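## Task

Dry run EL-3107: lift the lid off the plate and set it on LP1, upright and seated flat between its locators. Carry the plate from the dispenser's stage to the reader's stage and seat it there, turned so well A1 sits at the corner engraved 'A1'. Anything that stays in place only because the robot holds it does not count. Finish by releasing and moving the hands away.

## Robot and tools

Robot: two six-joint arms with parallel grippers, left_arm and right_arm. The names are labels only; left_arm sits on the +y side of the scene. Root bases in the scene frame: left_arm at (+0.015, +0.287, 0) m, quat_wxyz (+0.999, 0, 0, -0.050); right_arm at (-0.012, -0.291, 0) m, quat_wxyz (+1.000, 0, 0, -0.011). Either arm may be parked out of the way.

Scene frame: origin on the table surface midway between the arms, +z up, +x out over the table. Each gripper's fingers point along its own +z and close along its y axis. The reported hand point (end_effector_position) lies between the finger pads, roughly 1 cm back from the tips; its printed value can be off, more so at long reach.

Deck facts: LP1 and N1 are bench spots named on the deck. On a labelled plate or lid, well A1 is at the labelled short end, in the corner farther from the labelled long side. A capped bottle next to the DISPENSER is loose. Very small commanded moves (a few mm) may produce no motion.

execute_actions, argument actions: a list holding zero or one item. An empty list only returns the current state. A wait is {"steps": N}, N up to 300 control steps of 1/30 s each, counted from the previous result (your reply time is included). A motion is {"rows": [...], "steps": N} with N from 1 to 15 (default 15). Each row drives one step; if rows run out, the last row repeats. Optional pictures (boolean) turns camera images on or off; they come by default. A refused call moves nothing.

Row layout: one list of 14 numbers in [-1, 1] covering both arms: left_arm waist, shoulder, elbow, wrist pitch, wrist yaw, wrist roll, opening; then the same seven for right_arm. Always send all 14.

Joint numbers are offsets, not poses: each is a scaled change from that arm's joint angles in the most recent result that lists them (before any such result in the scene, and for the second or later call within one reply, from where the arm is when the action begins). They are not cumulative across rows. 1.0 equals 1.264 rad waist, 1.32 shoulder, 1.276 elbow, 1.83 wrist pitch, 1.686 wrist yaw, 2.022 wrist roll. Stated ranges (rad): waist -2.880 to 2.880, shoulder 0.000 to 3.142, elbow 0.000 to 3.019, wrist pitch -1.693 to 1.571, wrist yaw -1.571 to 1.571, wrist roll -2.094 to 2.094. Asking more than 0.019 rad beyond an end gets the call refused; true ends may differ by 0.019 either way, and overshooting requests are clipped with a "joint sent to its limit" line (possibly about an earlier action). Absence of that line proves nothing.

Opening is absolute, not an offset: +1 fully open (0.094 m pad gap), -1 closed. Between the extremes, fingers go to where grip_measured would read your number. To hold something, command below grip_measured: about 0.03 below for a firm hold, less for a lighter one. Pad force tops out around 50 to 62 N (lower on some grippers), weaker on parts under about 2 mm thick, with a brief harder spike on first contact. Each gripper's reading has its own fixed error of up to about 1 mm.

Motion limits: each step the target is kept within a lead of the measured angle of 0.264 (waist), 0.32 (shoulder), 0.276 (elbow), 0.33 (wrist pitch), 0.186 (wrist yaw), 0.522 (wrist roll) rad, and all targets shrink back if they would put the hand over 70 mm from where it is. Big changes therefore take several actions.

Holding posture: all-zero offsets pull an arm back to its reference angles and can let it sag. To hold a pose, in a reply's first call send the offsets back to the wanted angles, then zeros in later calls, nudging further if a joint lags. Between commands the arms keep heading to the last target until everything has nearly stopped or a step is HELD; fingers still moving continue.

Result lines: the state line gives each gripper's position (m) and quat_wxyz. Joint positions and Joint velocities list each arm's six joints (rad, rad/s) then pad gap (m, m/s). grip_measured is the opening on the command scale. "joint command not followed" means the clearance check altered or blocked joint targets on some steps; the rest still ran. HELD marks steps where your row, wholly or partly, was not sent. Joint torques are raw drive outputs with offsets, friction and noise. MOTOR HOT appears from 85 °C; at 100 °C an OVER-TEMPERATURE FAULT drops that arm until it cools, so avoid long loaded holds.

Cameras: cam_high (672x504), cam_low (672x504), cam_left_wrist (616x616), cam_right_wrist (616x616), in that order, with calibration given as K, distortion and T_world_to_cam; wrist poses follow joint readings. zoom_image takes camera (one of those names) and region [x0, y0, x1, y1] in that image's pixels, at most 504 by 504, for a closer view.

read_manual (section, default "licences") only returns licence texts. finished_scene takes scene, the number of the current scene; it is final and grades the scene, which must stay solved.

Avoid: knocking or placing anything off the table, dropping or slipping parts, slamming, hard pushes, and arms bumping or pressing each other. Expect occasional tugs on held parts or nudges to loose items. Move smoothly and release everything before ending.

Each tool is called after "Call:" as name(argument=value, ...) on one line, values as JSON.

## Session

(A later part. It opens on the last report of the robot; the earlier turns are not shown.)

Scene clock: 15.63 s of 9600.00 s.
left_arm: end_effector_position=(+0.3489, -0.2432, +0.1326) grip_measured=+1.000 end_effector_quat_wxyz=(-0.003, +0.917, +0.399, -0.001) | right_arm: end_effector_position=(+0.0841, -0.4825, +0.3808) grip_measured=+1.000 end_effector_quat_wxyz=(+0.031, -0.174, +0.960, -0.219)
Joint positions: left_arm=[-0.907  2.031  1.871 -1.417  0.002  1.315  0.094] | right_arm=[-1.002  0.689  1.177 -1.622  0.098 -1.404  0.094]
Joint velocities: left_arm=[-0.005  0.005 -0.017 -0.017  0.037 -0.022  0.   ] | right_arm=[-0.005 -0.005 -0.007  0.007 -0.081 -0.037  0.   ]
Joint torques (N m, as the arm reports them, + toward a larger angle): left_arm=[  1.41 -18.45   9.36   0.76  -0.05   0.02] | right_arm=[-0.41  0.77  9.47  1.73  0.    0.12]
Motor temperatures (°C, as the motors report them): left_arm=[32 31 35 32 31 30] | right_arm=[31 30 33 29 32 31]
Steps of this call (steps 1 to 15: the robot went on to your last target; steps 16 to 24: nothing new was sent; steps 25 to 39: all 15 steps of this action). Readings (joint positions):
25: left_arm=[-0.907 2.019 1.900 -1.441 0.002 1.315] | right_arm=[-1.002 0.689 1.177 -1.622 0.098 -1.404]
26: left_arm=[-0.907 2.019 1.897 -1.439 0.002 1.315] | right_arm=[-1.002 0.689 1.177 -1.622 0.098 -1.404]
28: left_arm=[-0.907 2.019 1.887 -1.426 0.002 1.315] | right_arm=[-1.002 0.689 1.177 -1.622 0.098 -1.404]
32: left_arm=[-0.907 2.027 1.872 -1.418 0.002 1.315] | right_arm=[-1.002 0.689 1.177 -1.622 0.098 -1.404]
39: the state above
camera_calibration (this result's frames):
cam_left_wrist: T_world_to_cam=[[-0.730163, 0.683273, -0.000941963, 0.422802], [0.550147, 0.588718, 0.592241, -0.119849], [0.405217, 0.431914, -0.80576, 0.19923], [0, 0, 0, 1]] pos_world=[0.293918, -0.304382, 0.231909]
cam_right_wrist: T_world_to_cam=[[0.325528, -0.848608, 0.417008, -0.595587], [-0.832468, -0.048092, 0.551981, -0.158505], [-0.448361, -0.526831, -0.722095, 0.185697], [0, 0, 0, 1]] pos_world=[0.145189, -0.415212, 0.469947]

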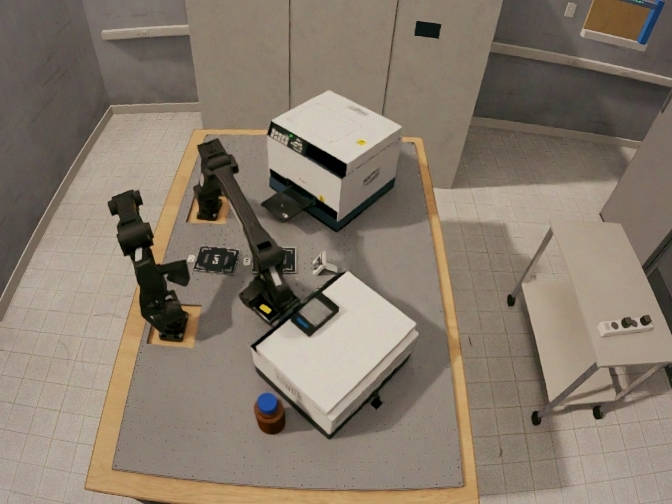

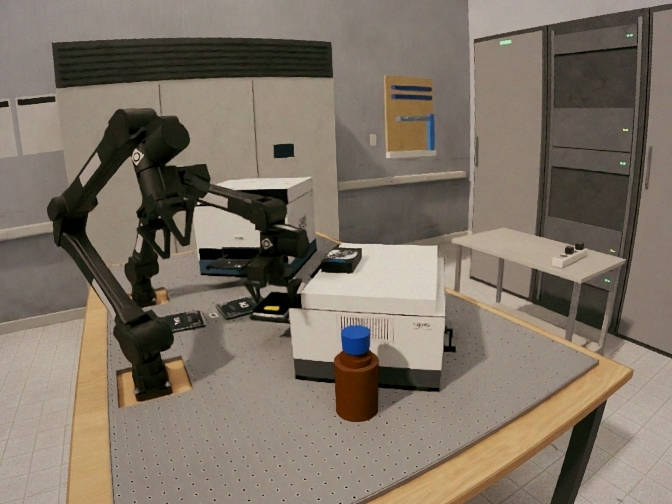

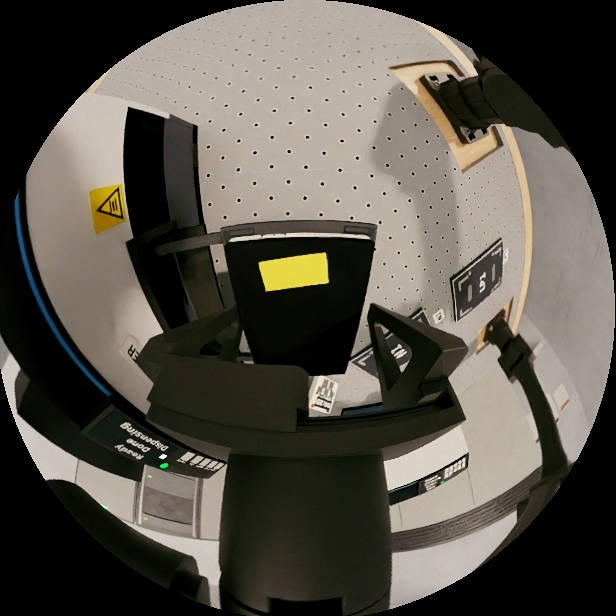

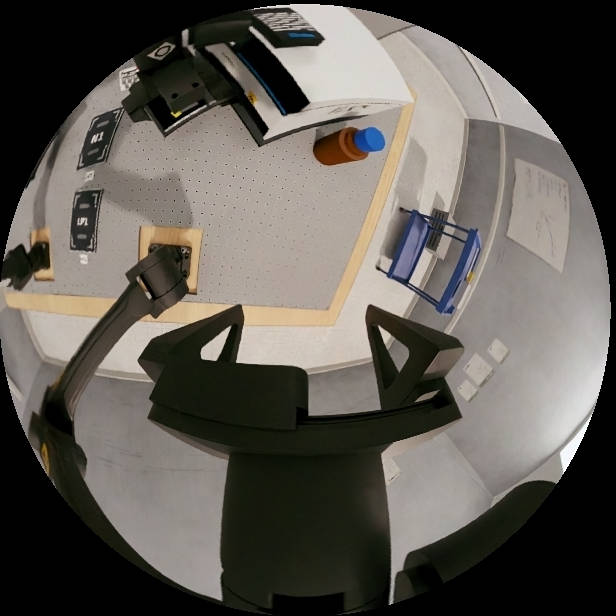

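Call:
execute_actions(actions=[{"rows":[[0,0,0.01,0.008,0,0,1,0,0,0,0,0,0,1],[0,0,0.01,0.015,0,0,1,0,0,0,0,0,0,1]],"steps":10}])

Call:
zoom_image(camera="cam_left_wrist", region=[200,170,420,380])

Scene clock: 16.57 s of 9600.00 s.
left_arm: end_effector_position=(+0.3506, -0.2458, +0.1326) grip_measured=+1.000 end_effector_quat_wxyz=(+0.003, +0.917, +0.399, -0.001) | right_arm: end_effector_position=(+0.0841, -0.4825, +0.3808) grip_measured=+1.000 end_effector_quat_wxyz=(+0.031, -0.174, +0.960, -0.219)
Joint positions: left_arm=[-0.907  2.031  1.871 -1.404  0.002  1.315  0.094] | right_arm=[-1.002  0.689  1.177 -1.622  0.098 -1.404  0.094]
Joint velocities: left_arm=[ 0.005 -0.005 -0.012 -0.007 -0.007  0.007  0.   ] | right_arm=[-0.005 -0.015  0.002 -0.007  0.051  0.007  0.   ]
Joint torques (N m, as the arm reports them, + toward a larger angle): left_arm=[  1.13 -20.16  10.63   0.88  -0.04   0.04] | right_arm=[-0.39  0.79  9.47  1.72  0.    0.12]
Motor temperatures (°C, as the motors report them): left_arm=[32 32 35 32 31 30] | right_arm=[31 30 33 29 32 31]
Steps of this call (steps 1 to 15: the robot went on to your last target; steps 16 to 18: nothing new was sent; steps 19 to 28: all 10 steps of this action). Readings (joint positions):
19: left_arm=[-0.907 2.031 1.871 -1.416 0.002 1.315] | right_arm=[-1.002 0.689 1.177 -1.622 0.098 -1.404]
20: left_arm=[-0.907 2.031 1.871 -1.415 0.002 1.315] | right_arm=[-1.002 0.689 1.177 -1.622 0.098 -1.404]
22: left_arm=[-0.907 2.031 1.871 -1.408 0.002 1.315] | right_arm=[-1.002 0.689 1.177 -1.622 0.098 -1.404]
26: left_arm=[-0.907 2.031 1.871 -1.405 0.002 1.315] | right_arm=[-1.002 0.689 1.177 -1.622 0.098 -1.404]
28: the state above
camera_calibration (this result's frames):
cam_left_wrist: T_world_to_cam=[[-0.730118, 0.683202, -0.0127548, 0.42724], [0.546292, 0.594816, 0.589712, -0.11605], [0.410479, 0.423591, -0.807513, 0.196015], [0, 0, 0, 1]] pos_world=[0.294873, -0.305893, 0.232171]
cam_right_wrist: T_world_to_cam=[[0.325528, -0.848608, 0.417008, -0.595587], [-0.832468, -0.048092, 0.551981, -0.158505], [-0.448361, -0.526831, -0.722095, 0.185697], [0, 0, 0, 1]] pos_world=[0.145189, -0.415212, 0.469947]

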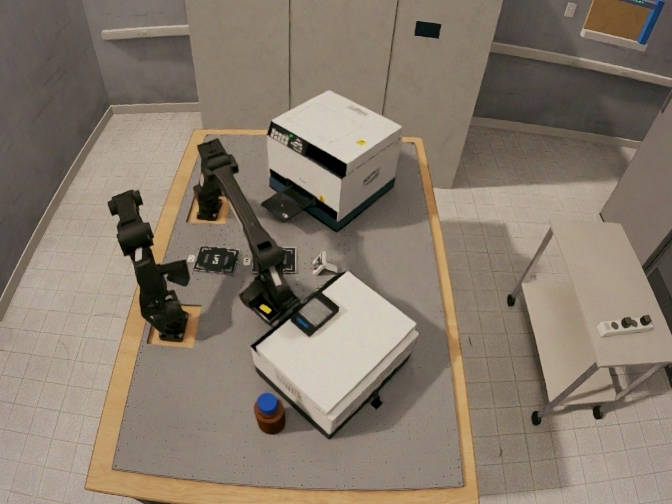

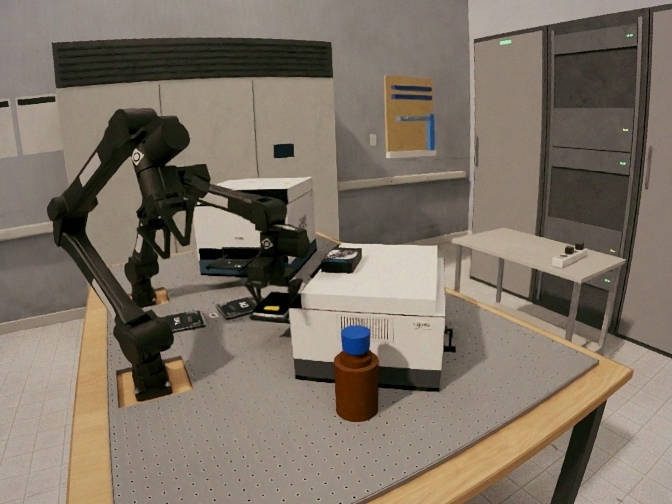

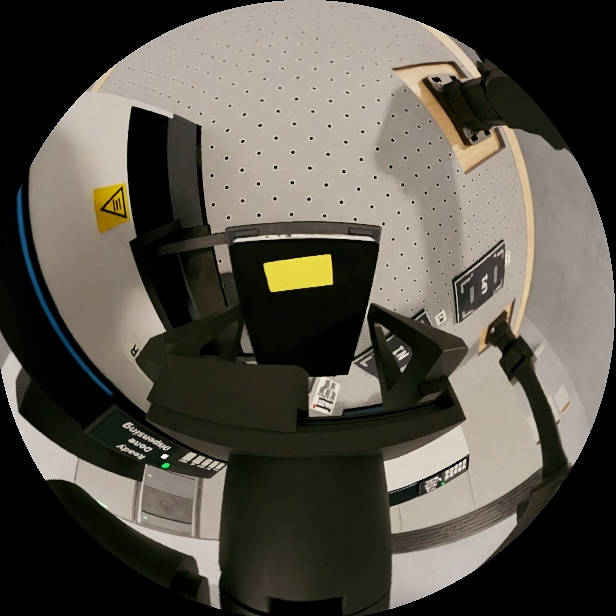

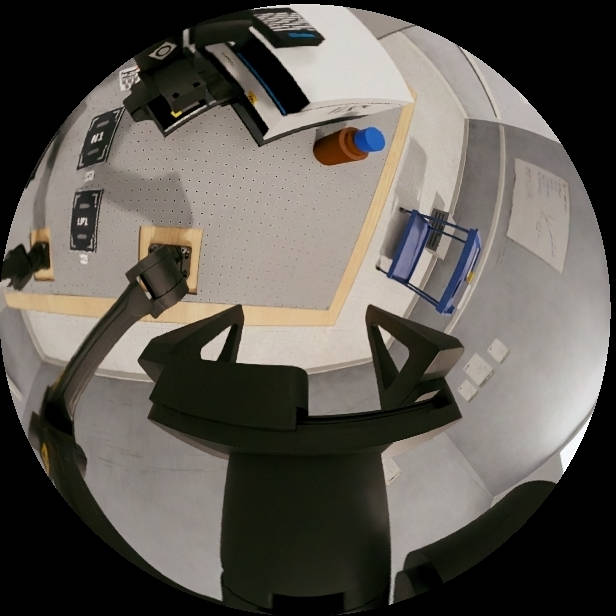

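Region (200, 170, 420, 380) of cam_left_wrist's 616x616 image, scaled by 2.291, with more detail than that image has; it fills the top 481 rows of this view, and the rest is white.

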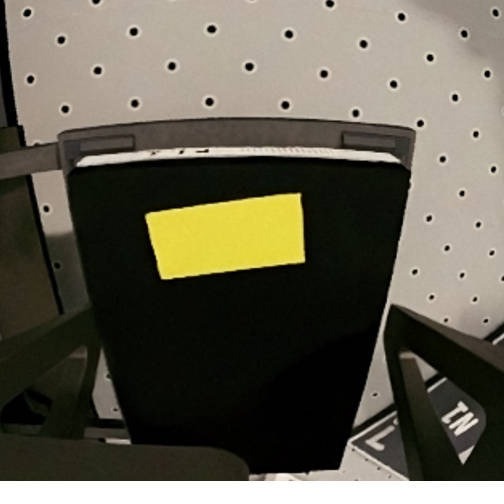

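Lower with shoulder (≈+0.012).

Call:
execute_actions(actions=[{"rows":[[0,0.015,0,0.005,0,0,1,0,0,0,0,0,0,1],[0,0.029,0,0.011,0,0,1,0,0,0,0,0,0,1]]}])

Call:
zoom_image(camera="cam_left_wrist", region=[200,170,420,380])

Scene clock: 17.47 s of 9600.00 s.
left_arm: end_effector_position=(+0.3512, -0.2467, +0.1280) grip_measured=+1.000 end_effector_quat_wxyz=(+0.002, +0.917, +0.399, -0.001) | right_arm: end_effector_position=(+0.0841, -0.4825, +0.3808) grip_measured=+1.000 end_effector_quat_wxyz=(+0.031, -0.174, +0.960, -0.219)
Joint positions: left_arm=[-0.907  2.039  1.871 -1.4    0.002  1.315  0.094] | right_arm=[-1.002  0.689  1.177 -1.622  0.098 -1.404  0.094]
Joint velocities: left_arm=[-0.005  0.005 -0.007 -0.007  0.022 -0.037  0.   ] | right_arm=[-0.005 -0.005 -0.007 -0.017  0.022 -0.037  0.   ]
Joint torques (N m, as the arm reports them, + toward a larger angle): left_arm=[  1.38 -17.72   9.66   0.76  -0.1    0.06] | right_arm=[-0.39  0.78  9.48  1.73  0.    0.12]
Motor temperatures (°C, as the motors report them): left_arm=[32 32 35 32 31 30] | right_arm=[31 30 33 29 32 31]
Steps of this call (steps 1 to 12: the robot went on to your last target; steps 13 to 27: all 15 steps of this action). Readings (joint positions):
13: left_arm=[-0.907 2.031 1.871 -1.404 0.002 1.315] | right_arm=[-1.002 0.689 1.177 -1.622 0.098 -1.404]
14: left_arm=[-0.907 2.032 1.871 -1.404 0.002 1.315] | right_arm=[-1.002 0.689 1.177 -1.622 0.098 -1.404]
16: left_arm=[-0.907 2.033 1.871 -1.401 0.002 1.315] | right_arm=[-1.002 0.689 1.177 -1.622 0.098 -1.404]
20: left_arm=[-0.907 2.037 1.871 -1.400 0.002 1.315] | right_arm=[-1.002 0.689 1.177 -1.622 0.098 -1.404]
27: the state above
camera_calibration (this result's frames):
cam_left_wrist: T_world_to_cam=[[-0.730137, 0.683231, -0.00980168, 0.427904], [0.547254, 0.593294, 0.590352, -0.113875], [0.409162, 0.425674, -0.807086, 0.19335], [0, 0, 0, 1]] pos_world=[0.295636, -0.3071, 0.22747]
cam_right_wrist: T_world_to_cam=[[0.325528, -0.848608, 0.417008, -0.595587], [-0.832468, -0.048092, 0.551981, -0.158505], [-0.448361, -0.526831, -0.722095, 0.185697], [0, 0, 0, 1]] pos_world=[0.145189, -0.415212, 0.469947]

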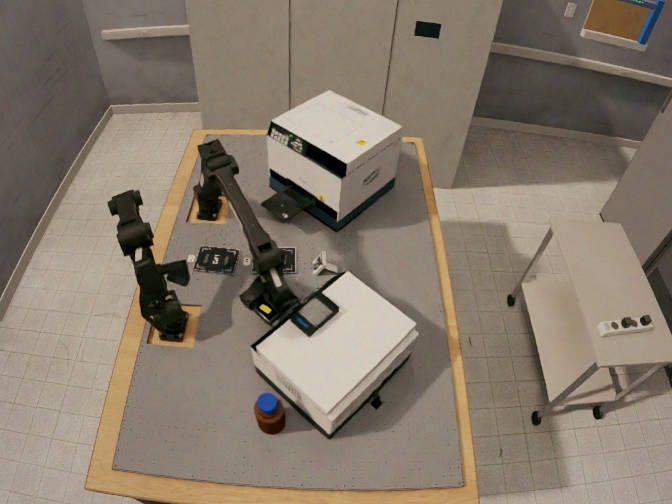

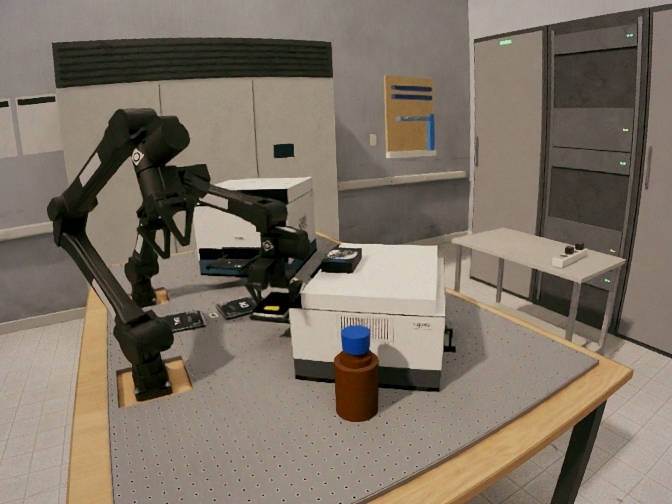

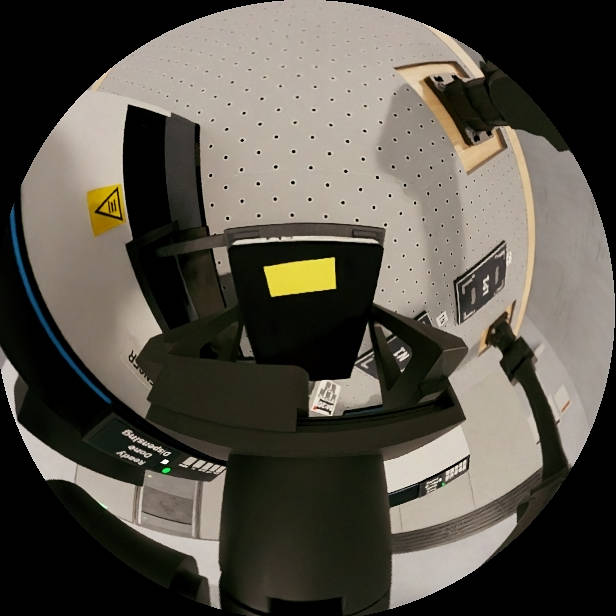

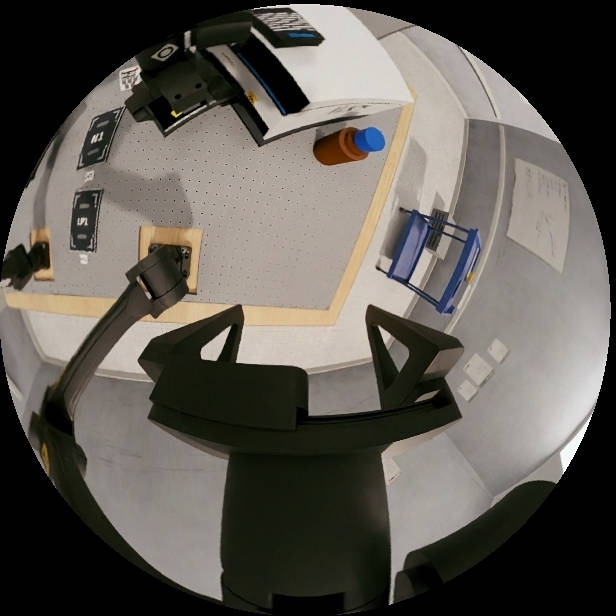

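Region (200, 170, 420, 380) of cam_left_wrist's 616x616 image, scaled by 2.291, with more detail than that image has; it fills the top 481 rows of this view, and the rest is white.

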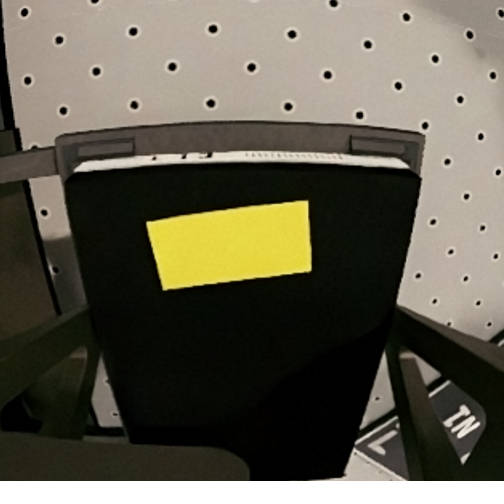

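A bit more, then close and lift.

Call:
execute_actions(actions=[{"rows":[[0,0.027,0,0.008,0,0,1,0,0,0,0,0,0,1]],"steps":14}], pictures=false)

Call:
execute_actions(actions=[{"rows":[[0,0,0,0,0,0,0.9,0,0,0,0,0,0,1],[0,0,0,0,0,0,0.86,0,0,0,0,0,0,1],[0,0,0,0,0,0,0.84,0,0,0,0,0,0,1],[0,0,0,0,0,0,0.82,0,0,0,0,0,0,1],[0,0,0,0,0,0,0.8,0,0,0,0,0,0,1],[0,0,0,0,0,0,0.775,0,0,0,0,0,0,1]],"steps":12}], pictures=false)

Call:
execute_actions(actions=[{"rows":[[0,-0.005,0.02,0,0,0,0.775,0,0,0,0,0,0,1],[0,-0.01,0.035,0,0,0,0.775,0,0,0,0,0,0,1],[0,-0.015,0.045,-0.008,0,0,0.775,0,0,0,0,0,0,1],[0,-0.02,0.055,-0.016,0,0,0.775,0,0,0,0,0,0,1],[0,-0.025,0.065,-0.024,0,0,0.775,0,0,0,0,0,0,1],[0,-0.03,0.075,-0.032,0,0,0.775,0,0,0,0,0,0,1],[0,-0.035,0.085,-0.042,0,0,0.775,0,0,0,0,0,0,1],[0,-0.04,0.09,-0.05,0,0,0.775,0,0,0,0,0,0,1]]}])

Call:
zoom_image(camera="cam_left_wrist", region=[200,170,420,380])

Scene clock: 19.43 s of 9600.00 s.
left_arm: end_effector_position=(+0.3512, -0.2467, +0.1280) grip_measured=+1.000 end_effector_quat_wxyz=(+0.002, +0.917, +0.399, -0.001) | right_arm: end_effector_position=(+0.0841, -0.4825, +0.3808) grip_measured=+1.000 end_effector_quat_wxyz=(+0.031, -0.174, +0.960, -0.219)
Joint positions: left_arm=[-0.907  2.039  1.871 -1.4    0.002  1.315  0.094] | right_arm=[-1.002  0.689  1.177 -1.622  0.098 -1.404  0.094]
Joint velocities: left_arm=[ 0.015 -0.005 -0.002 -0.002 -0.022  0.022  0.   ] | right_arm=[ 0.015  0.005 -0.002  0.002  0.037 -0.051  0.   ]
Joint torques (N m, as the arm reports them, + toward a larger angle): left_arm=[  1.14 -17.42   9.6    0.66  -0.1    0.02] | right_arm=[-0.39  0.77  9.47  1.73  0.    0.12]
Motor temperatures (°C, as the motors report them): left_arm=[32 32 35 32 31 30] | right_arm=[31 30 33 29 32 31]
Steps of this call (steps 1 to 15: the robot went on to your last target; steps 16 to 45: nothing new was sent; steps 46 to 59: all 14 steps of this action). Readings (joint positions):
46: left_arm=[-0.907 2.039 1.871 -1.400 0.002 1.315] | right_arm=[-1.002 0.689 1.177 -1.622 0.098 -1.404]
47: left_arm=[-0.907 2.039 1.871 -1.400 0.002 1.315] | right_arm=[-1.002 0.689 1.177 -1.622 0.098 -1.404]
49: left_arm=[-0.907 2.039 1.871 -1.400 0.002 1.315] | right_arm=[-1.002 0.689 1.177 -1.622 0.098 -1.404]
53: left_arm=[-0.907 2.039 1.871 -1.400 0.002 1.315] | right_arm=[-1.002 0.689 1.177 -1.622 0.098 -1.404]
59: the state above

Scene clock: 19.83 s of 9600.00 s.
left_arm: end_effector_position=(+0.3512, -0.2467, +0.1280) grip_measured=+0.800 end_effector_quat_wxyz=(+0.002, +0.917, +0.399, -0.001) | right_arm: end_effector_position=(+0.0841, -0.4825, +0.3808) grip_measured=+1.000 end_effector_quat_wxyz=(+0.031, -0.174, +0.960, -0.219)
Joint positions: left_arm=[-0.907  2.039  1.871 -1.4    0.002  1.315  0.085] | right_arm=[-1.002  0.689  1.177 -1.622  0.098 -1.404  0.094]
Joint velocities: left_arm=[-0.015  0.005 -0.007  0.002 -0.037  0.051  0.   ] | right_arm=[-0.005 -0.005 -0.002  0.007  0.051  0.007  0.   ]
Joint torques (N m, as the arm reports them, + toward a larger angle): left_arm=[  1.73 -19.57   9.56   0.14  -0.05  -0.01] | right_arm=[-0.39  0.82  9.48  1.73  0.    0.12]
Motor temperatures (°C, as the motors report them): left_arm=[32 32 35 32 31 30] | right_arm=[31 30 33 29 32 31]
Steps of this call (steps 1 to 12: all 12 steps of this action). Readings (joint positions):
1: left_arm=[-0.907 2.039 1.871 -1.400 0.002 1.315] | right_arm=[-1.002 0.689 1.177 -1.622 0.098 -1.404]
2: left_arm=[-0.907 2.039 1.871 -1.400 0.002 1.315] | right_arm=[-1.002 0.689 1.177 -1.622 0.098 -1.404]
4: left_arm=[-0.907 2.039 1.871 -1.400 0.002 1.315] | right_arm=[-1.002 0.689 1.177 -1.622 0.098 -1.404]
8: left_arm=[-0.907 2.039 1.871 -1.400 0.002 1.315] | right_arm=[-1.002 0.689 1.177 -1.622 0.098 -1.404]
12: the state above

Scene clock: 20.33 s of 9600.00 s.
left_arm: end_effector_position=(+0.3509, -0.2464, +0.1685) grip_measured=+0.800 end_effector_quat_wxyz=(+0.009, +0.917, +0.399, +0.000) | right_arm: end_effector_position=(+0.0841, -0.4825, +0.3808) grip_measured=+1.000 end_effector_quat_wxyz=(+0.031, -0.174, +0.960, -0.219)
Joint positions: left_arm=[-0.907  2.012  1.935 -1.476  0.002  1.315  0.085] | right_arm=[-1.002  0.689  1.177 -1.622  0.098 -1.404  0.094]
Joint velocities: left_arm=[-0.005 -0.112  0.042 -0.002 -0.066  0.022  0.001] | right_arm=[-0.015 -0.005 -0.012 -0.017  0.007  0.007  0.   ]
Joint torques (N m, as the arm reports them, + toward a larger angle): left_arm=[  1.65 -21.81  13.95  -0.34  -0.06   0.02] | right_arm=[-0.4   0.76  9.47  1.73  0.    0.12]
Motor temperatures (°C, as the motors report them): left_arm=[32 32 35 32 31 30] | right_arm=[31 30 33 29 32 31]
Steps of this call (steps 1 to 15: all 15 steps of this action). Readings (joint positions):
1: left_arm=[-0.907 2.039 1.871 -1.400 0.002 1.315] | right_arm=[-1.002 0.689 1.177 -1.622 0.098 -1.404]
2: left_arm=[-0.907 2.039 1.871 -1.400 0.002 1.315] | right_arm=[-1.002 0.689 1.177 -1.622 0.098 -1.404]
4: left_arm=[-0.907 2.039 1.873 -1.402 0.002 1.315] | right_arm=[-1.002 0.689 1.177 -1.622 0.098 -1.404]
8: left_arm=[-0.907 2.039 1.902 -1.448 0.002 1.315] | right_arm=[-1.002 0.689 1.177 -1.622 0.098 -1.404]
15: the state above
camera_calibration (this result's frames):
cam_left_wrist: T_world_to_cam=[[-0.730001, 0.683017, -0.0241966, 0.430257], [0.542573, 0.600697, 0.587177, -0.133872], [0.415587, 0.415512, -0.809097, 0.221575], [0, 0, 0, 1]] pos_world=[0.294639, -0.305524, 0.268293]
cam_right_wrist: T_world_to_cam=[[0.325528, -0.848608, 0.417008, -0.595587], [-0.832468, -0.048092, 0.551981, -0.158505], [-0.448361, -0.526831, -0.722095, 0.185697], [0, 0, 0, 1]] pos_world=[0.145189, -0.415212, 0.469947]

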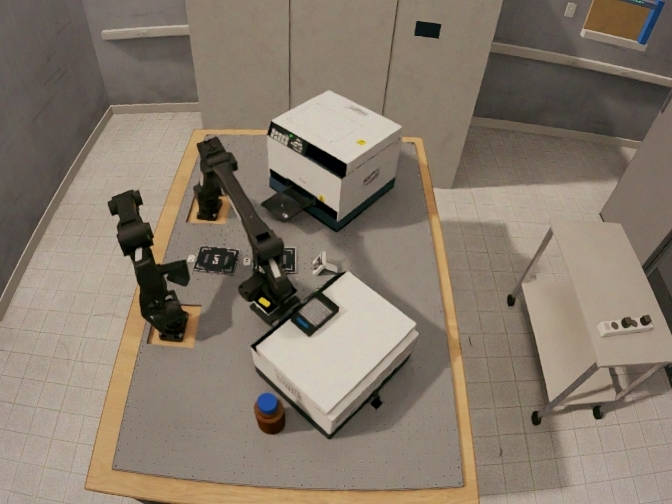

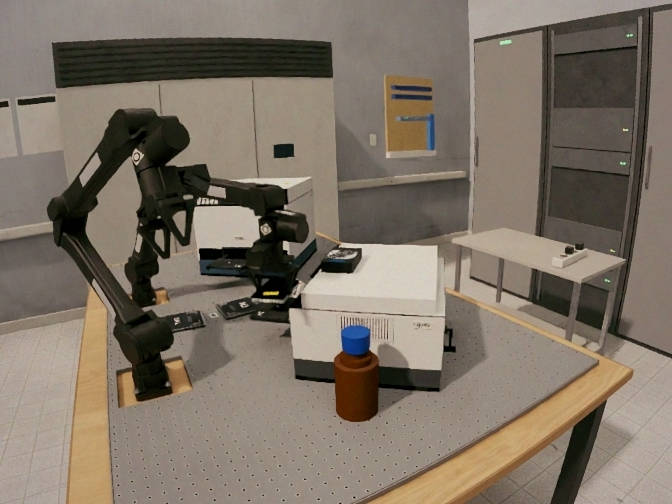

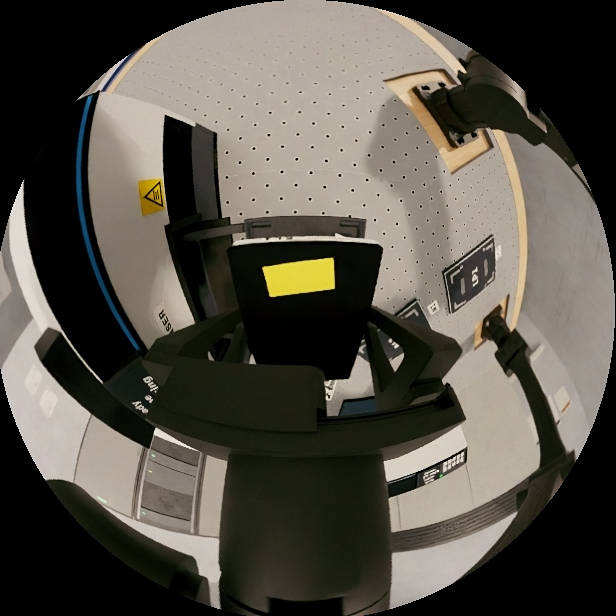

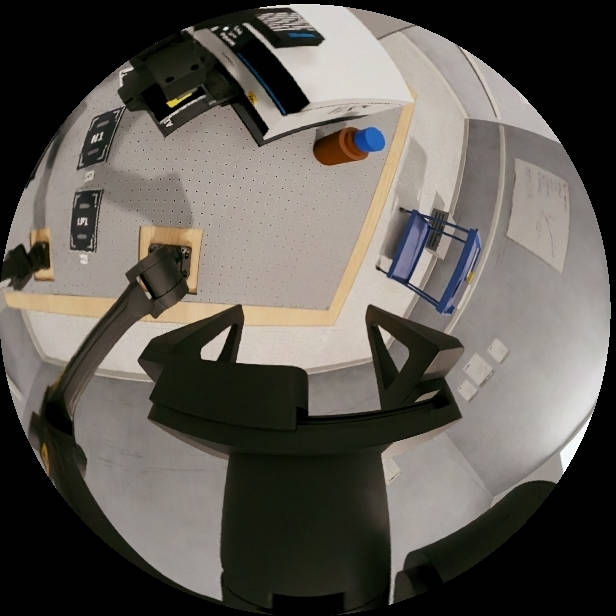

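Region (200, 170, 420, 380) of cam_left_wrist's 616x616 image, scaled by 2.291, with more detail than that image has; it fills the top 481 rows of this view, and the rest is white.

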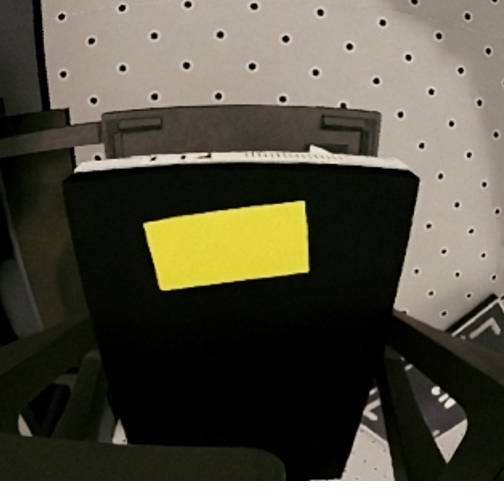

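Call:
execute_actions(actions=[{"rows":[[0,-0.03,0,0,0,0,0.765,0,0,0,0,0,0,1],[0,-0.05,0,0,0,0,0.765,0,0,0,0,0,0,1],[0,-0.07,-0.01,0,0,0,0.765,0,0,0,0,0,0,1],[0,-0.09,-0.03,0,0,0,0.765,0,0,0,0,0,0,1],[0,-0.11,-0.05,0,0,0,0.765,0,0,0,0,0,0,1],[0,-0.13,-0.07,0,0,0,0.765,0,0,0,0,0,0,1],[0,-0.15,-0.09,0,0,0,0.765,0,0,0,0,0,0,1],[0,-0.17,-0.11,0,0,0,0.765,0,0,0,0,0,0,1],[0,-0.19,-0.135,0,0,0,0.765,0,0,0,0,0,0,1],[0,-0.21,-0.16,0,0,0,0.765,0,0,0,0,0,0,1],[0,-0.23,-0.185,0,0,0,0.765,0,0,0,0,0,0,1],[0,-0.25,-0.21,0,0,0,0.765,0,0,0,0,0,0,1],[0,-0.27,-0.235,0,0,0,0.765,0,0,0,0,0,0,1],[0,-0.29,-0.26,0,0,0,0.765,0,0,0,0,0,0,1],[0,-0.31,-0.285,0,0,0,0.765,0,0,0,0,0,0,1]]}], pictures=false)

Scene clock: 22.57 s of 9600.00 s.
left_arm: end_effector_position=(+0.2935, -0.1556, +0.2421) grip_measured=+0.800 end_effector_quat_wxyz=(+0.030, +0.917, +0.398, +0.004) | right_arm: end_effector_position=(+0.0841, -0.4825, +0.3808) grip_measured=+1.000 end_effector_quat_wxyz=(+0.031, -0.174, +0.960, -0.219)
Joint positions: left_arm=[-0.907  1.669  1.634 -1.476  0.002  1.315  0.085] | right_arm=[-1.002  0.689  1.177 -1.622  0.098 -1.404  0.094]
Joint velocities: left_arm=[ 0.005 -1.031 -0.818 -0.007 -0.066  0.007 -0.002] | right_arm=[ 0.015  0.005 -0.007 -0.012 -0.037  0.007  0.   ]
Joint torques (N m, as the arm reports them, + toward a larger angle): left_arm=[  1.19 -16.04   8.56   0.4   -0.04   0.01] | right_arm=[-0.4   0.78  9.48  1.72  0.    0.12]
Motor temperatures (°C, as the motors report them): left_arm=[32 32 35 32 31 30] | right_arm=[31 30 34 29 32 31]
Steps of this call (steps 1 to 15: the robot went on to your last target; steps 16 to 52: nothing new was sent; steps 53 to 67: all 15 steps of this action). Readings (joint positions):
53: left_arm=[-0.907 2.007 1.937 -1.477 0.002 1.315] | right_arm=[-1.002 0.689 1.177 -1.622 0.098 -1.404]
54: left_arm=[-0.907 2.005 1.936 -1.477 0.002 1.315] | right_arm=[-1.002 0.689 1.177 -1.622 0.098 -1.404]
56: left_arm=[-0.907 1.994 1.923 -1.476 0.002 1.315] | right_arm=[-1.002 0.689 1.177 -1.622 0.098 -1.404]
60: left_arm=[-0.907 1.908 1.831 -1.476 0.002 1.315] | right_arm=[-1.002 0.689 1.177 -1.622 0.098 -1.404]
67: the state above

Call:
execute_actions(actions=[{"rows":[[0.01,-0.07,-0.07,0,0,-0.01,0.765,0,0,0,0,0,0,1],[0.03,-0.09,-0.095,0,0,-0.02,0.765,0,0,0,0,0,0,1],[0.05,-0.11,-0.12,0,0,-0.04,0.765,0,0,0,0,0,0,1],[0.08,-0.13,-0.15,0,0,-0.06,0.765,0,0,0,0,0,0,1],[0.11,-0.15,-0.18,0.005,0,-0.08,0.765,0,0,0,0,0,0,1],[0.14,-0.17,-0.21,0.01,0,-0.1,0.765,0,0,0,0,0,0,1],[0.17,-0.19,-0.24,0.015,0,-0.13,0.765,0,0,0,0,0,0,1],[0.2,-0.21,-0.27,0.02,0,-0.16,0.765,0,0,0,0,0,0,1],[0.23,-0.225,-0.295,0.025,0,-0.19,0.765,0,0,0,0,0,0,1],[0.26,-0.238,-0.32,0.03,0,-0.22,0.765,0,0,0,0,0,0,1],[0.29,-0.238,-0.34,0.036,0,-0.25,0.765,0,0,0,0,0,0,1],[0.32,-0.238,-0.364,0.042,0,-0.28,0.765,0,0,0,0,0,0,1],[0.35,-0.238,-0.364,0.042,0,-0.31,0.765,0,0,0,0,0,0,1],[0.38,-0.238,-0.364,0.042,0,-0.34,0.765,0,0,0,0,0,0,1],[0.4,-0.238,-0.364,0.042,0,-0.358,0.765,0,0,0,0,0,0,1]]}], pictures=false)

Call:
execute_actions(actions=[{"steps":15}], pictures=false)

Call:
execute_actions(actions=[{"rows":[[0.02,0,0,0,0,0,0.765,0,0,0,0,0,0,1],[0.04,0,0,0,0,0,0.765,0,0,0,0,0,0,1],[0.06,0,0,0,0,0,0.765,0,0,0,0,0,0,1],[0.08,0,0,0,0,0,0.765,0,0,0,0,0,0,1],[0.1,0,0,0,0,0,0.765,0,0,0,0,0,0,1],[0.12,0,0,0,0,0,0.765,0,0,0,0,0,0,1],[0.14,0,0,0,0,0,0.765,0,0,0,0,0,0,1],[0.16,0,0,0,0,0,0.765,0,0,0,0,0,0,1],[0.18,0,0,0,0,0,0.765,0,0,0,0,0,0,1],[0.2,0,0,0,0,0,0.765,0,0,0,0,0,0,1],[0.22,0,0,0,0,0,0.765,0,0,0,0,0,0,1],[0.235,0,0,0,0,0,0.765,0,0,0,0,0,0,1],[0.245,0,0,0,0,0,0.765,0,0,0,0,0,0,1]]}], pictures=false)

Call:
execute_actions(actions=[{"steps":12}])

Scene clock: 25.80 s of 9600.00 s.
left_arm: end_effector_position=(+0.3330, +0.0885, +0.1956) grip_measured=+0.800 end_effector_quat_wxyz=(-0.024, +0.637, +0.770, -0.004) | right_arm: end_effector_position=(+0.0841, -0.4825, +0.3808) grip_measured=+1.000 end_effector_quat_wxyz=(+0.031, -0.174, +0.960, -0.219)
Joint positions: left_arm=[-0.455  1.368  1.173 -1.424  0.001  0.827  0.085] | right_arm=[-1.002  0.689  1.177 -1.622  0.098 -1.404  0.094]
Joint velocities: left_arm=[ 1.304 -0.132 -0.212  0.002  0.022 -1.546 -0.   ] | right_arm=[ 0.005 -0.005  0.007  0.007  0.081 -0.037  0.   ]
Joint torques (N m, as the arm reports them, + toward a larger angle): left_arm=[ -0.23 -11.14  10.22   0.98  -0.03   0.02] | right_arm=[-0.41  0.78  9.47  1.72  0.    0.11]
Motor temperatures (°C, as the motors report them): left_arm=[32 32 36 32 31 30] | right_arm=[31 30 34 29 32 31]
Steps of this call (steps 1 to 30: the robot went on to your last target; steps 31 to 82: nothing new was sent; steps 83 to 97: all 15 steps of this action). Readings (joint positions):
83: left_arm=[-0.907 1.584 1.569 -1.476 0.002 1.313] | right_arm=[-1.002 0.689 1.177 -1.622 0.098 -1.404]
84: left_arm=[-0.906 1.581 1.561 -1.476 0.002 1.308] | right_arm=[-1.002 0.689 1.177 -1.622 0.098 -1.404]
86: left_arm=[-0.894 1.564 1.514 -1.476 0.004 1.281] | right_arm=[-1.002 0.689 1.177 -1.622 0.098 -1.404]
90: left_arm=[-0.791 1.493 1.365 -1.470 0.005 1.179] | right_arm=[-1.002 0.689 1.177 -1.622 0.098 -1.404]
97: the state above

Scene clock: 26.30 s of 9600.00 s.
left_arm: end_effector_position=(+0.3462, +0.1096, +0.1947) grip_measured=+0.800 end_effector_quat_wxyz=(-0.020, +0.521, +0.853, -0.001) | right_arm: end_effector_position=(+0.0841, -0.4825, +0.3808) grip_measured=+1.000 end_effector_quat_wxyz=(+0.031, -0.174, +0.960, -0.219)
Joint positions: left_arm=[-0.389  1.366  1.168 -1.414  0.     0.608  0.085] | right_arm=[-1.002  0.689  1.177 -1.622  0.098 -1.404  0.094]
Joint velocities: left_arm=[-0.015  0.005  0.007  0.002  0.037 -0.037  0.001] | right_arm=[-0.015 -0.015 -0.012  0.007 -0.022  0.007  0.   ]
Joint torques (N m, as the arm reports them, + toward a larger angle): left_arm=[  0.91 -11.6    9.42   0.95  -0.04  -0.08] | right_arm=[-0.4   0.79  9.47  1.72  0.    0.12]
Motor temperatures (°C, as the motors report them): left_arm=[32 32 36 32 31 30] | right_arm=[31 30 34 29 32 31]
Steps of this call (steps 1 to 15: the robot went on to your last target). Readings (joint positions):
1: left_arm=[-0.417 1.366 1.169 -1.423 -0.000 0.781] | right_arm=[-1.002 0.689 1.177 -1.622 0.098 -1.404]
2: left_arm=[-0.389 1.366 1.168 -1.421 -0.002 0.744] | right_arm=[-1.002 0.689 1.177 -1.622 0.098 -1.404]
4: left_arm=[-0.369 1.366 1.168 -1.416 -0.003 0.690] | right_arm=[-1.002 0.689 1.177 -1.622 0.098 -1.404]
8: left_arm=[-0.382 1.366 1.168 -1.414 -0.000 0.636] | right_arm=[-1.002 0.689 1.177 -1.622 0.098 -1.404]
15: the state above

Scene clock: 26.80 s of 9600.00 s.
left_arm: end_effector_position=(+0.3845, +0.2196, +0.1947) grip_measured=+0.800 end_effector_quat_wxyz=(-0.020, +0.383, +0.924, -0.004) | right_arm: end_effector_position=(+0.0841, -0.4825, +0.3808) grip_measured=+1.000 end_effector_quat_wxyz=(+0.031, -0.174, +0.960, -0.219)
Joint positions: left_arm=[-0.079  1.366  1.168 -1.414 -0.001  0.607  0.085] | right_arm=[-1.002  0.689  1.177 -1.622  0.098 -1.404  0.094]
Joint velocities: left_arm=[ 0.347 -0.015  0.002 -0.007 -0.051  0.051  0.   ] | right_arm=[-0.015 -0.005 -0.007 -0.007 -0.051  0.037  0.   ]
Joint torques (N m, as the arm reports them, + toward a larger angle): left_arm=[ 0.21 -9.67  9.47  0.25 -0.04  0.09] | right_arm=[-0.38  0.81  9.48  1.72  0.    0.12]
Motor temperatures (°C, as the motors report them): left_arm=[32 32 36 32 31 30] | right_arm=[31 30 34 29 32 31]
Steps of this call (steps 1 to 15: all 15 steps of this action). Readings (joint positions):
1: left_arm=[-0.389 1.366 1.168 -1.414 0.000 0.607] | right_arm=[-1.002 0.689 1.177 -1.622 0.098 -1.404]
2: left_arm=[-0.386 1.366 1.168 -1.414 0.000 0.607] | right_arm=[-1.002 0.689 1.177 -1.622 0.098 -1.404]
4: left_arm=[-0.367 1.366 1.168 -1.414 0.002 0.607] | right_arm=[-1.002 0.689 1.177 -1.622 0.098 -1.404]
8: left_arm=[-0.266 1.366 1.168 -1.414 0.002 0.607] | right_arm=[-1.002 0.689 1.177 -1.622 0.098 -1.404]
15: the state above

Scene clock: 27.20 s of 9600.00 s.
left_arm: end_effector_position=(+0.3851, +0.2230, +0.1947) grip_measured=+0.800 end_effector_quat_wxyz=(-0.020, +0.379, +0.925, -0.004) | right_arm: end_effector_position=(+0.0841, -0.4825, +0.3808) grip_measured=+1.000 end_effector_quat_wxyz=(+0.031, -0.174, +0.960, -0.219)
Joint positions: left_arm=[-0.069  1.366  1.168 -1.414 -0.001  0.607  0.085] | right_arm=[-1.002  0.689  1.177 -1.622  0.098 -1.404  0.094]
Joint velocities: left_arm=[ 0.005  0.005 -0.007 -0.012  0.007 -0.007  0.001] | right_arm=[-0.015 -0.005 -0.007  0.012  0.022 -0.007  0.   ]
Joint torques (N m, as the arm reports them, + toward a larger angle): left_arm=[ 0.81 -9.89  9.43  0.08 -0.09  0.08] | right_arm=[-0.39  0.81  9.49  1.73  0.    0.12]
Motor temperatures (°C, as the motors report them): left_arm=[32 32 36 32 31 30] | right_arm=[31 30 34 29 32 31]
Steps of this call (steps 1 to 12: the robot went on to your last target). Readings (joint positions):
1: left_arm=[-0.070 1.366 1.168 -1.414 -0.001 0.607] | right_arm=[-1.002 0.689 1.177 -1.622 0.098 -1.404]
2: left_arm=[-0.068 1.366 1.168 -1.414 -0.001 0.607] | right_arm=[-1.002 0.689 1.177 -1.622 0.098 -1.404]
4: left_arm=[-0.069 1.366 1.168 -1.414 -0.001 0.607] | right_arm=[-1.002 0.689 1.177 -1.622 0.098 -1.404]
8: left_arm=[-0.069 1.366 1.168 -1.414 -0.001 0.607] | right_arm=[-1.002 0.689 1.177 -1.622 0.098 -1.404]
12: the state above
camera_calibration (this result's frames):
cam_left_wrist: T_world_to_cam=[[-0.70174, -0.712272, 0.0151296, 0.427902], [-0.552701, 0.557683, 0.619282, -0.0245816], [-0.449535, 0.426213, -0.785023, 0.359584], [0, 0, 0, 1]] pos_world=[0.448336, 0.165232, 0.291031]
cam_right_wrist: T_world_to_cam=[[0.325528, -0.848608, 0.417008, -0.595587], [-0.832468, -0.048092, 0.551981, -0.158505], [-0.448361, -0.526831, -0.722095, 0.185697], [0, 0, 0, 1]] pos_world=[0.145189, -0.415212, 0.469947]

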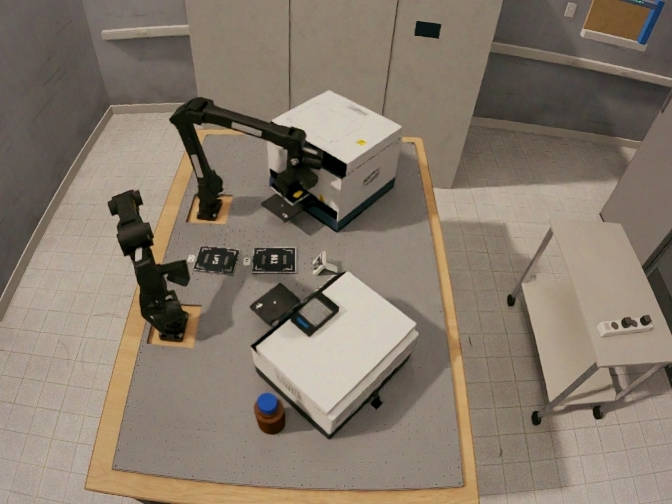

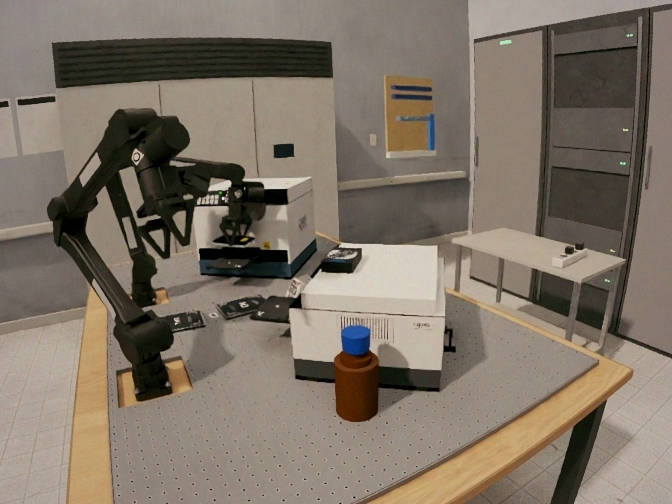

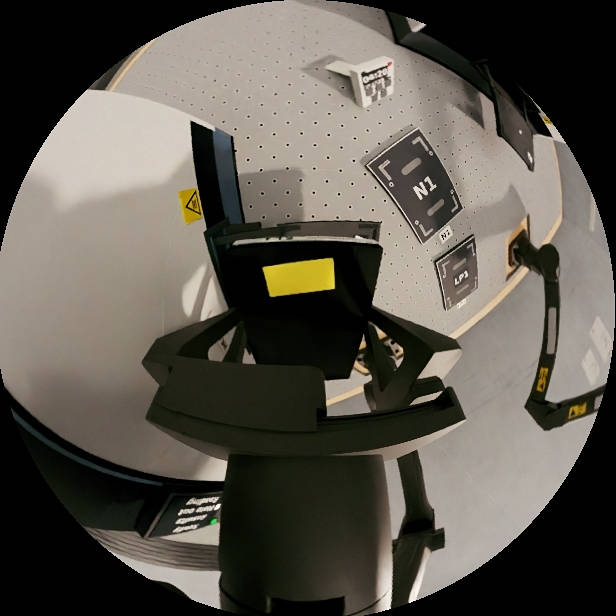

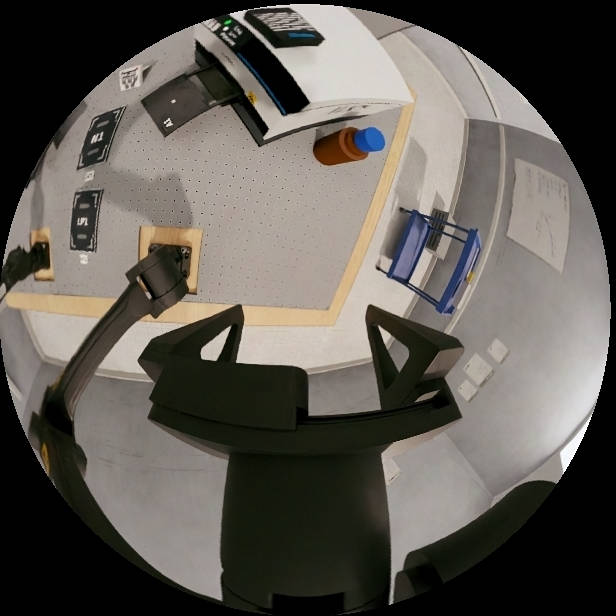

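Call:
execute_actions(actions=[{"rows":[[-0.01,-0.01,0,0,0,-0.005,0.765,0,0,0,0,0,0,1],[-0.02,-0.02,-0.005,0,0,-0.01,0.765,0,0,0,0,0,0,1],[-0.03,-0.03,-0.015,0.005,0,-0.015,0.765,0,0,0,0,0,0,1],[-0.04,-0.035,-0.03,0.015,0,-0.02,0.765,0,0,0,0,0,0,1],[-0.05,-0.038,-0.045,0.025,0,-0.026,0.765,0,0,0,0,0,0,1],[-0.05,-0.038,-0.06,0.035,0,-0.026,0.765,0,0,0,0,0,0,1],[-0.05,-0.038,-0.075,0.048,0,-0.026,0.765,0,0,0,0,0,0,1],[-0.05,-0.038,-0.085,0.06,0,-0.026,0.765,0,0,0,0,0,0,1],[-0.05,-0.038,-0.095,0.069,0,-0.026,0.765,0,0,0,0,0,0,1]]}], pictures=false)

Call:
execute_actions(actions=[{"steps":8}])

Call:
zoom_image(camera="cam_left_wrist", region=[200,170,420,380])

Scene clock: 29.27 s of 9600.00 s.
left_arm: end_effector_position=(+0.3633, +0.2060, +0.1610) grip_measured=+0.800 end_effector_quat_wxyz=(-0.011, +0.386, +0.922, -0.001) | right_arm: end_effector_position=(+0.0841, -0.4825, +0.3808) grip_measured=+1.000 end_effector_quat_wxyz=(+0.031, -0.174, +0.960, -0.219)
Joint positions: left_arm=[-0.126  1.327  1.042 -1.307 -0.001  0.567  0.085] | right_arm=[-1.002  0.689  1.177 -1.622  0.098 -1.404  0.094]
Joint velocities: left_arm=[ 0.005  0.005 -0.002  0.09  -0.007 -0.051 -0.   ] | right_arm=[ 0.015 -0.005  0.002 -0.012  0.022 -0.051  0.   ]
Joint torques (N m, as the arm reports them, + toward a larger angle): left_arm=[  1.83 -11.15  10.04   0.64  -0.06  -0.05] | right_arm=[-0.4   0.78  9.48  1.73  0.    0.11]
Motor temperatures (°C, as the motors report them): left_arm=[32 32 36 32 31 30] | right_arm=[31 30 34 29 32 31]
Steps of this call (steps 1 to 15: the robot went on to your last target; steps 16 to 47: nothing new was sent; steps 48 to 62: all 15 steps of this action). Readings (joint positions):
48: left_arm=[-0.069 1.366 1.168 -1.414 -0.001 0.607] | right_arm=[-1.002 0.689 1.177 -1.622 0.098 -1.404]
49: left_arm=[-0.070 1.366 1.168 -1.414 -0.001 0.605] | right_arm=[-1.002 0.689 1.177 -1.622 0.098 -1.404]
51: left_arm=[-0.076 1.361 1.160 -1.411 -0.001 0.597] | right_arm=[-1.002 0.689 1.177 -1.622 0.098 -1.404]
55: left_arm=[-0.113 1.333 1.096 -1.359 -0.001 0.578] | right_arm=[-1.002 0.689 1.177 -1.622 0.098 -1.404]
62: the state above

Scene clock: 29.53 s of 9600.00 s.
left_arm: end_effector_position=(+0.3640, +0.2059, +0.1610) grip_measured=+0.800 end_effector_quat_wxyz=(-0.009, +0.385, +0.923, -0.001) | right_arm: end_effector_position=(+0.0841, -0.4825, +0.3808) grip_measured=+1.000 end_effector_quat_wxyz=(+0.031, -0.174, +0.960, -0.219)
Joint positions: left_arm=[-0.126  1.327  1.042 -1.304 -0.001  0.564  0.085] | right_arm=[-1.002  0.689  1.177 -1.622  0.098 -1.404  0.094]
Joint velocities: left_arm=[-0.005 -0.005 -0.007 -0.027  0.037 -0.095  0.   ] | right_arm=[-0.005  0.005 -0.007  0.007 -0.037 -0.051  0.   ]
Joint torques (N m, as the arm reports them, + toward a larger angle): left_arm=[  1.42 -10.14   9.91   1.08  -0.1   -0.08] | right_arm=[-0.38  0.81  9.48  1.72  0.    0.12]
Motor temperatures (°C, as the motors report them): left_arm=[32 32 36 32 31 30] | right_arm=[31 30 34 29 32 31]
Steps of this call (steps 1 to 8: the robot went on to your last target). Readings (joint positions):
1: left_arm=[-0.126 1.327 1.042 -1.305 -0.001 0.566] | right_arm=[-1.002 0.689 1.177 -1.622 0.098 -1.404]
2: left_arm=[-0.126 1.327 1.042 -1.304 -0.001 0.566] | right_arm=[-1.002 0.689 1.177 -1.622 0.098 -1.404]
4: left_arm=[-0.126 1.327 1.042 -1.304 -0.001 0.565] | right_arm=[-1.002 0.689 1.177 -1.622 0.098 -1.404]
8: the state above
camera_calibration (this result's frames):
cam_left_wrist: T_world_to_cam=[[-0.711921, -0.702258, 0.00179643, 0.40515], [-0.558204, 0.567433, 0.605333, -0.00357292], [-0.426119, 0.429946, -0.79597, 0.323464], [0, 0, 0, 1]] pos_world=[0.424274, 0.147475, 0.258903]
cam_right_wrist: T_world_to_cam=[[0.325528, -0.848608, 0.417008, -0.595587], [-0.832468, -0.048092, 0.551981, -0.158505], [-0.448361, -0.526831, -0.722095, 0.185697], [0, 0, 0, 1]] pos_world=[0.145189, -0.415212, 0.469947]

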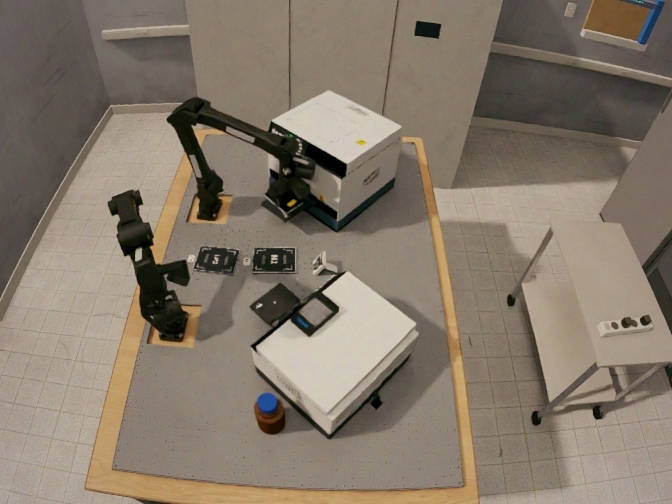

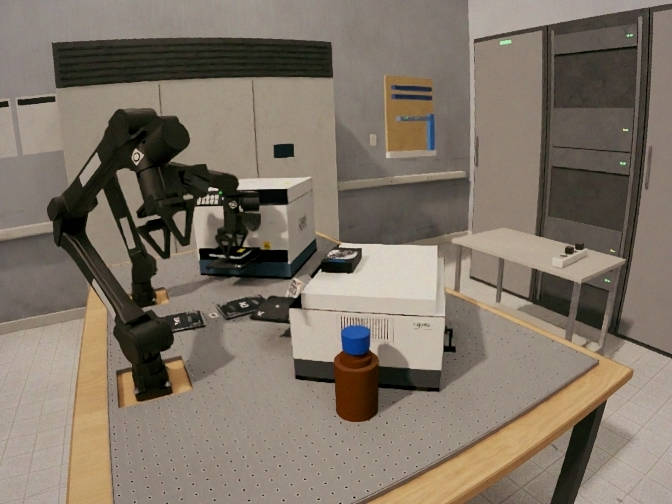

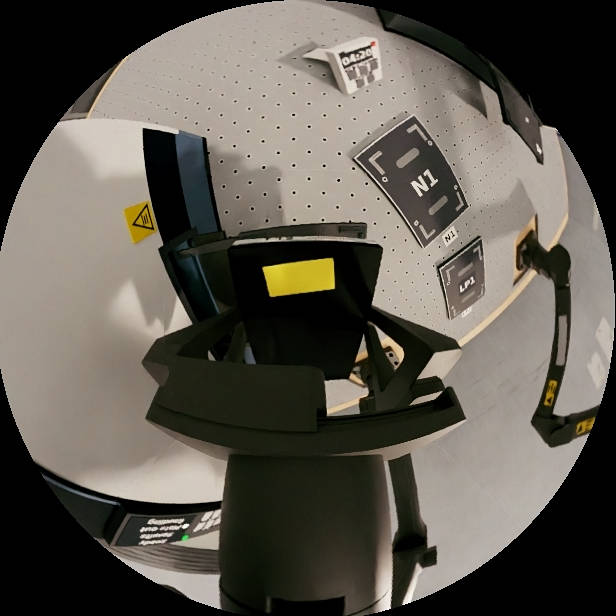

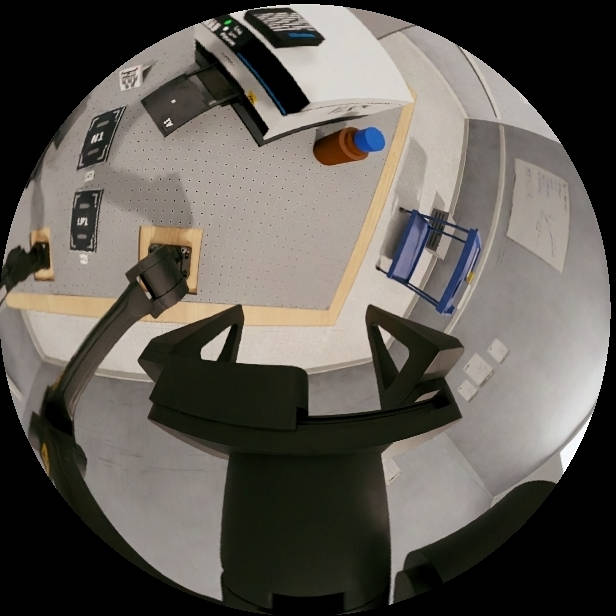

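Region (200, 170, 420, 380) of cam_left_wrist's 616x616 image, scaled by 2.291, with more detail than that image has; it fills the top 481 rows of this view, and the rest is white.

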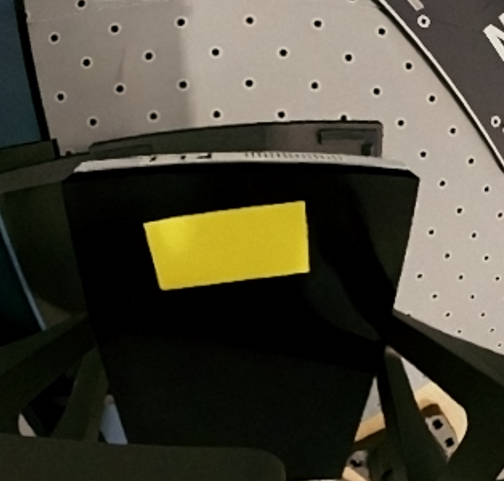

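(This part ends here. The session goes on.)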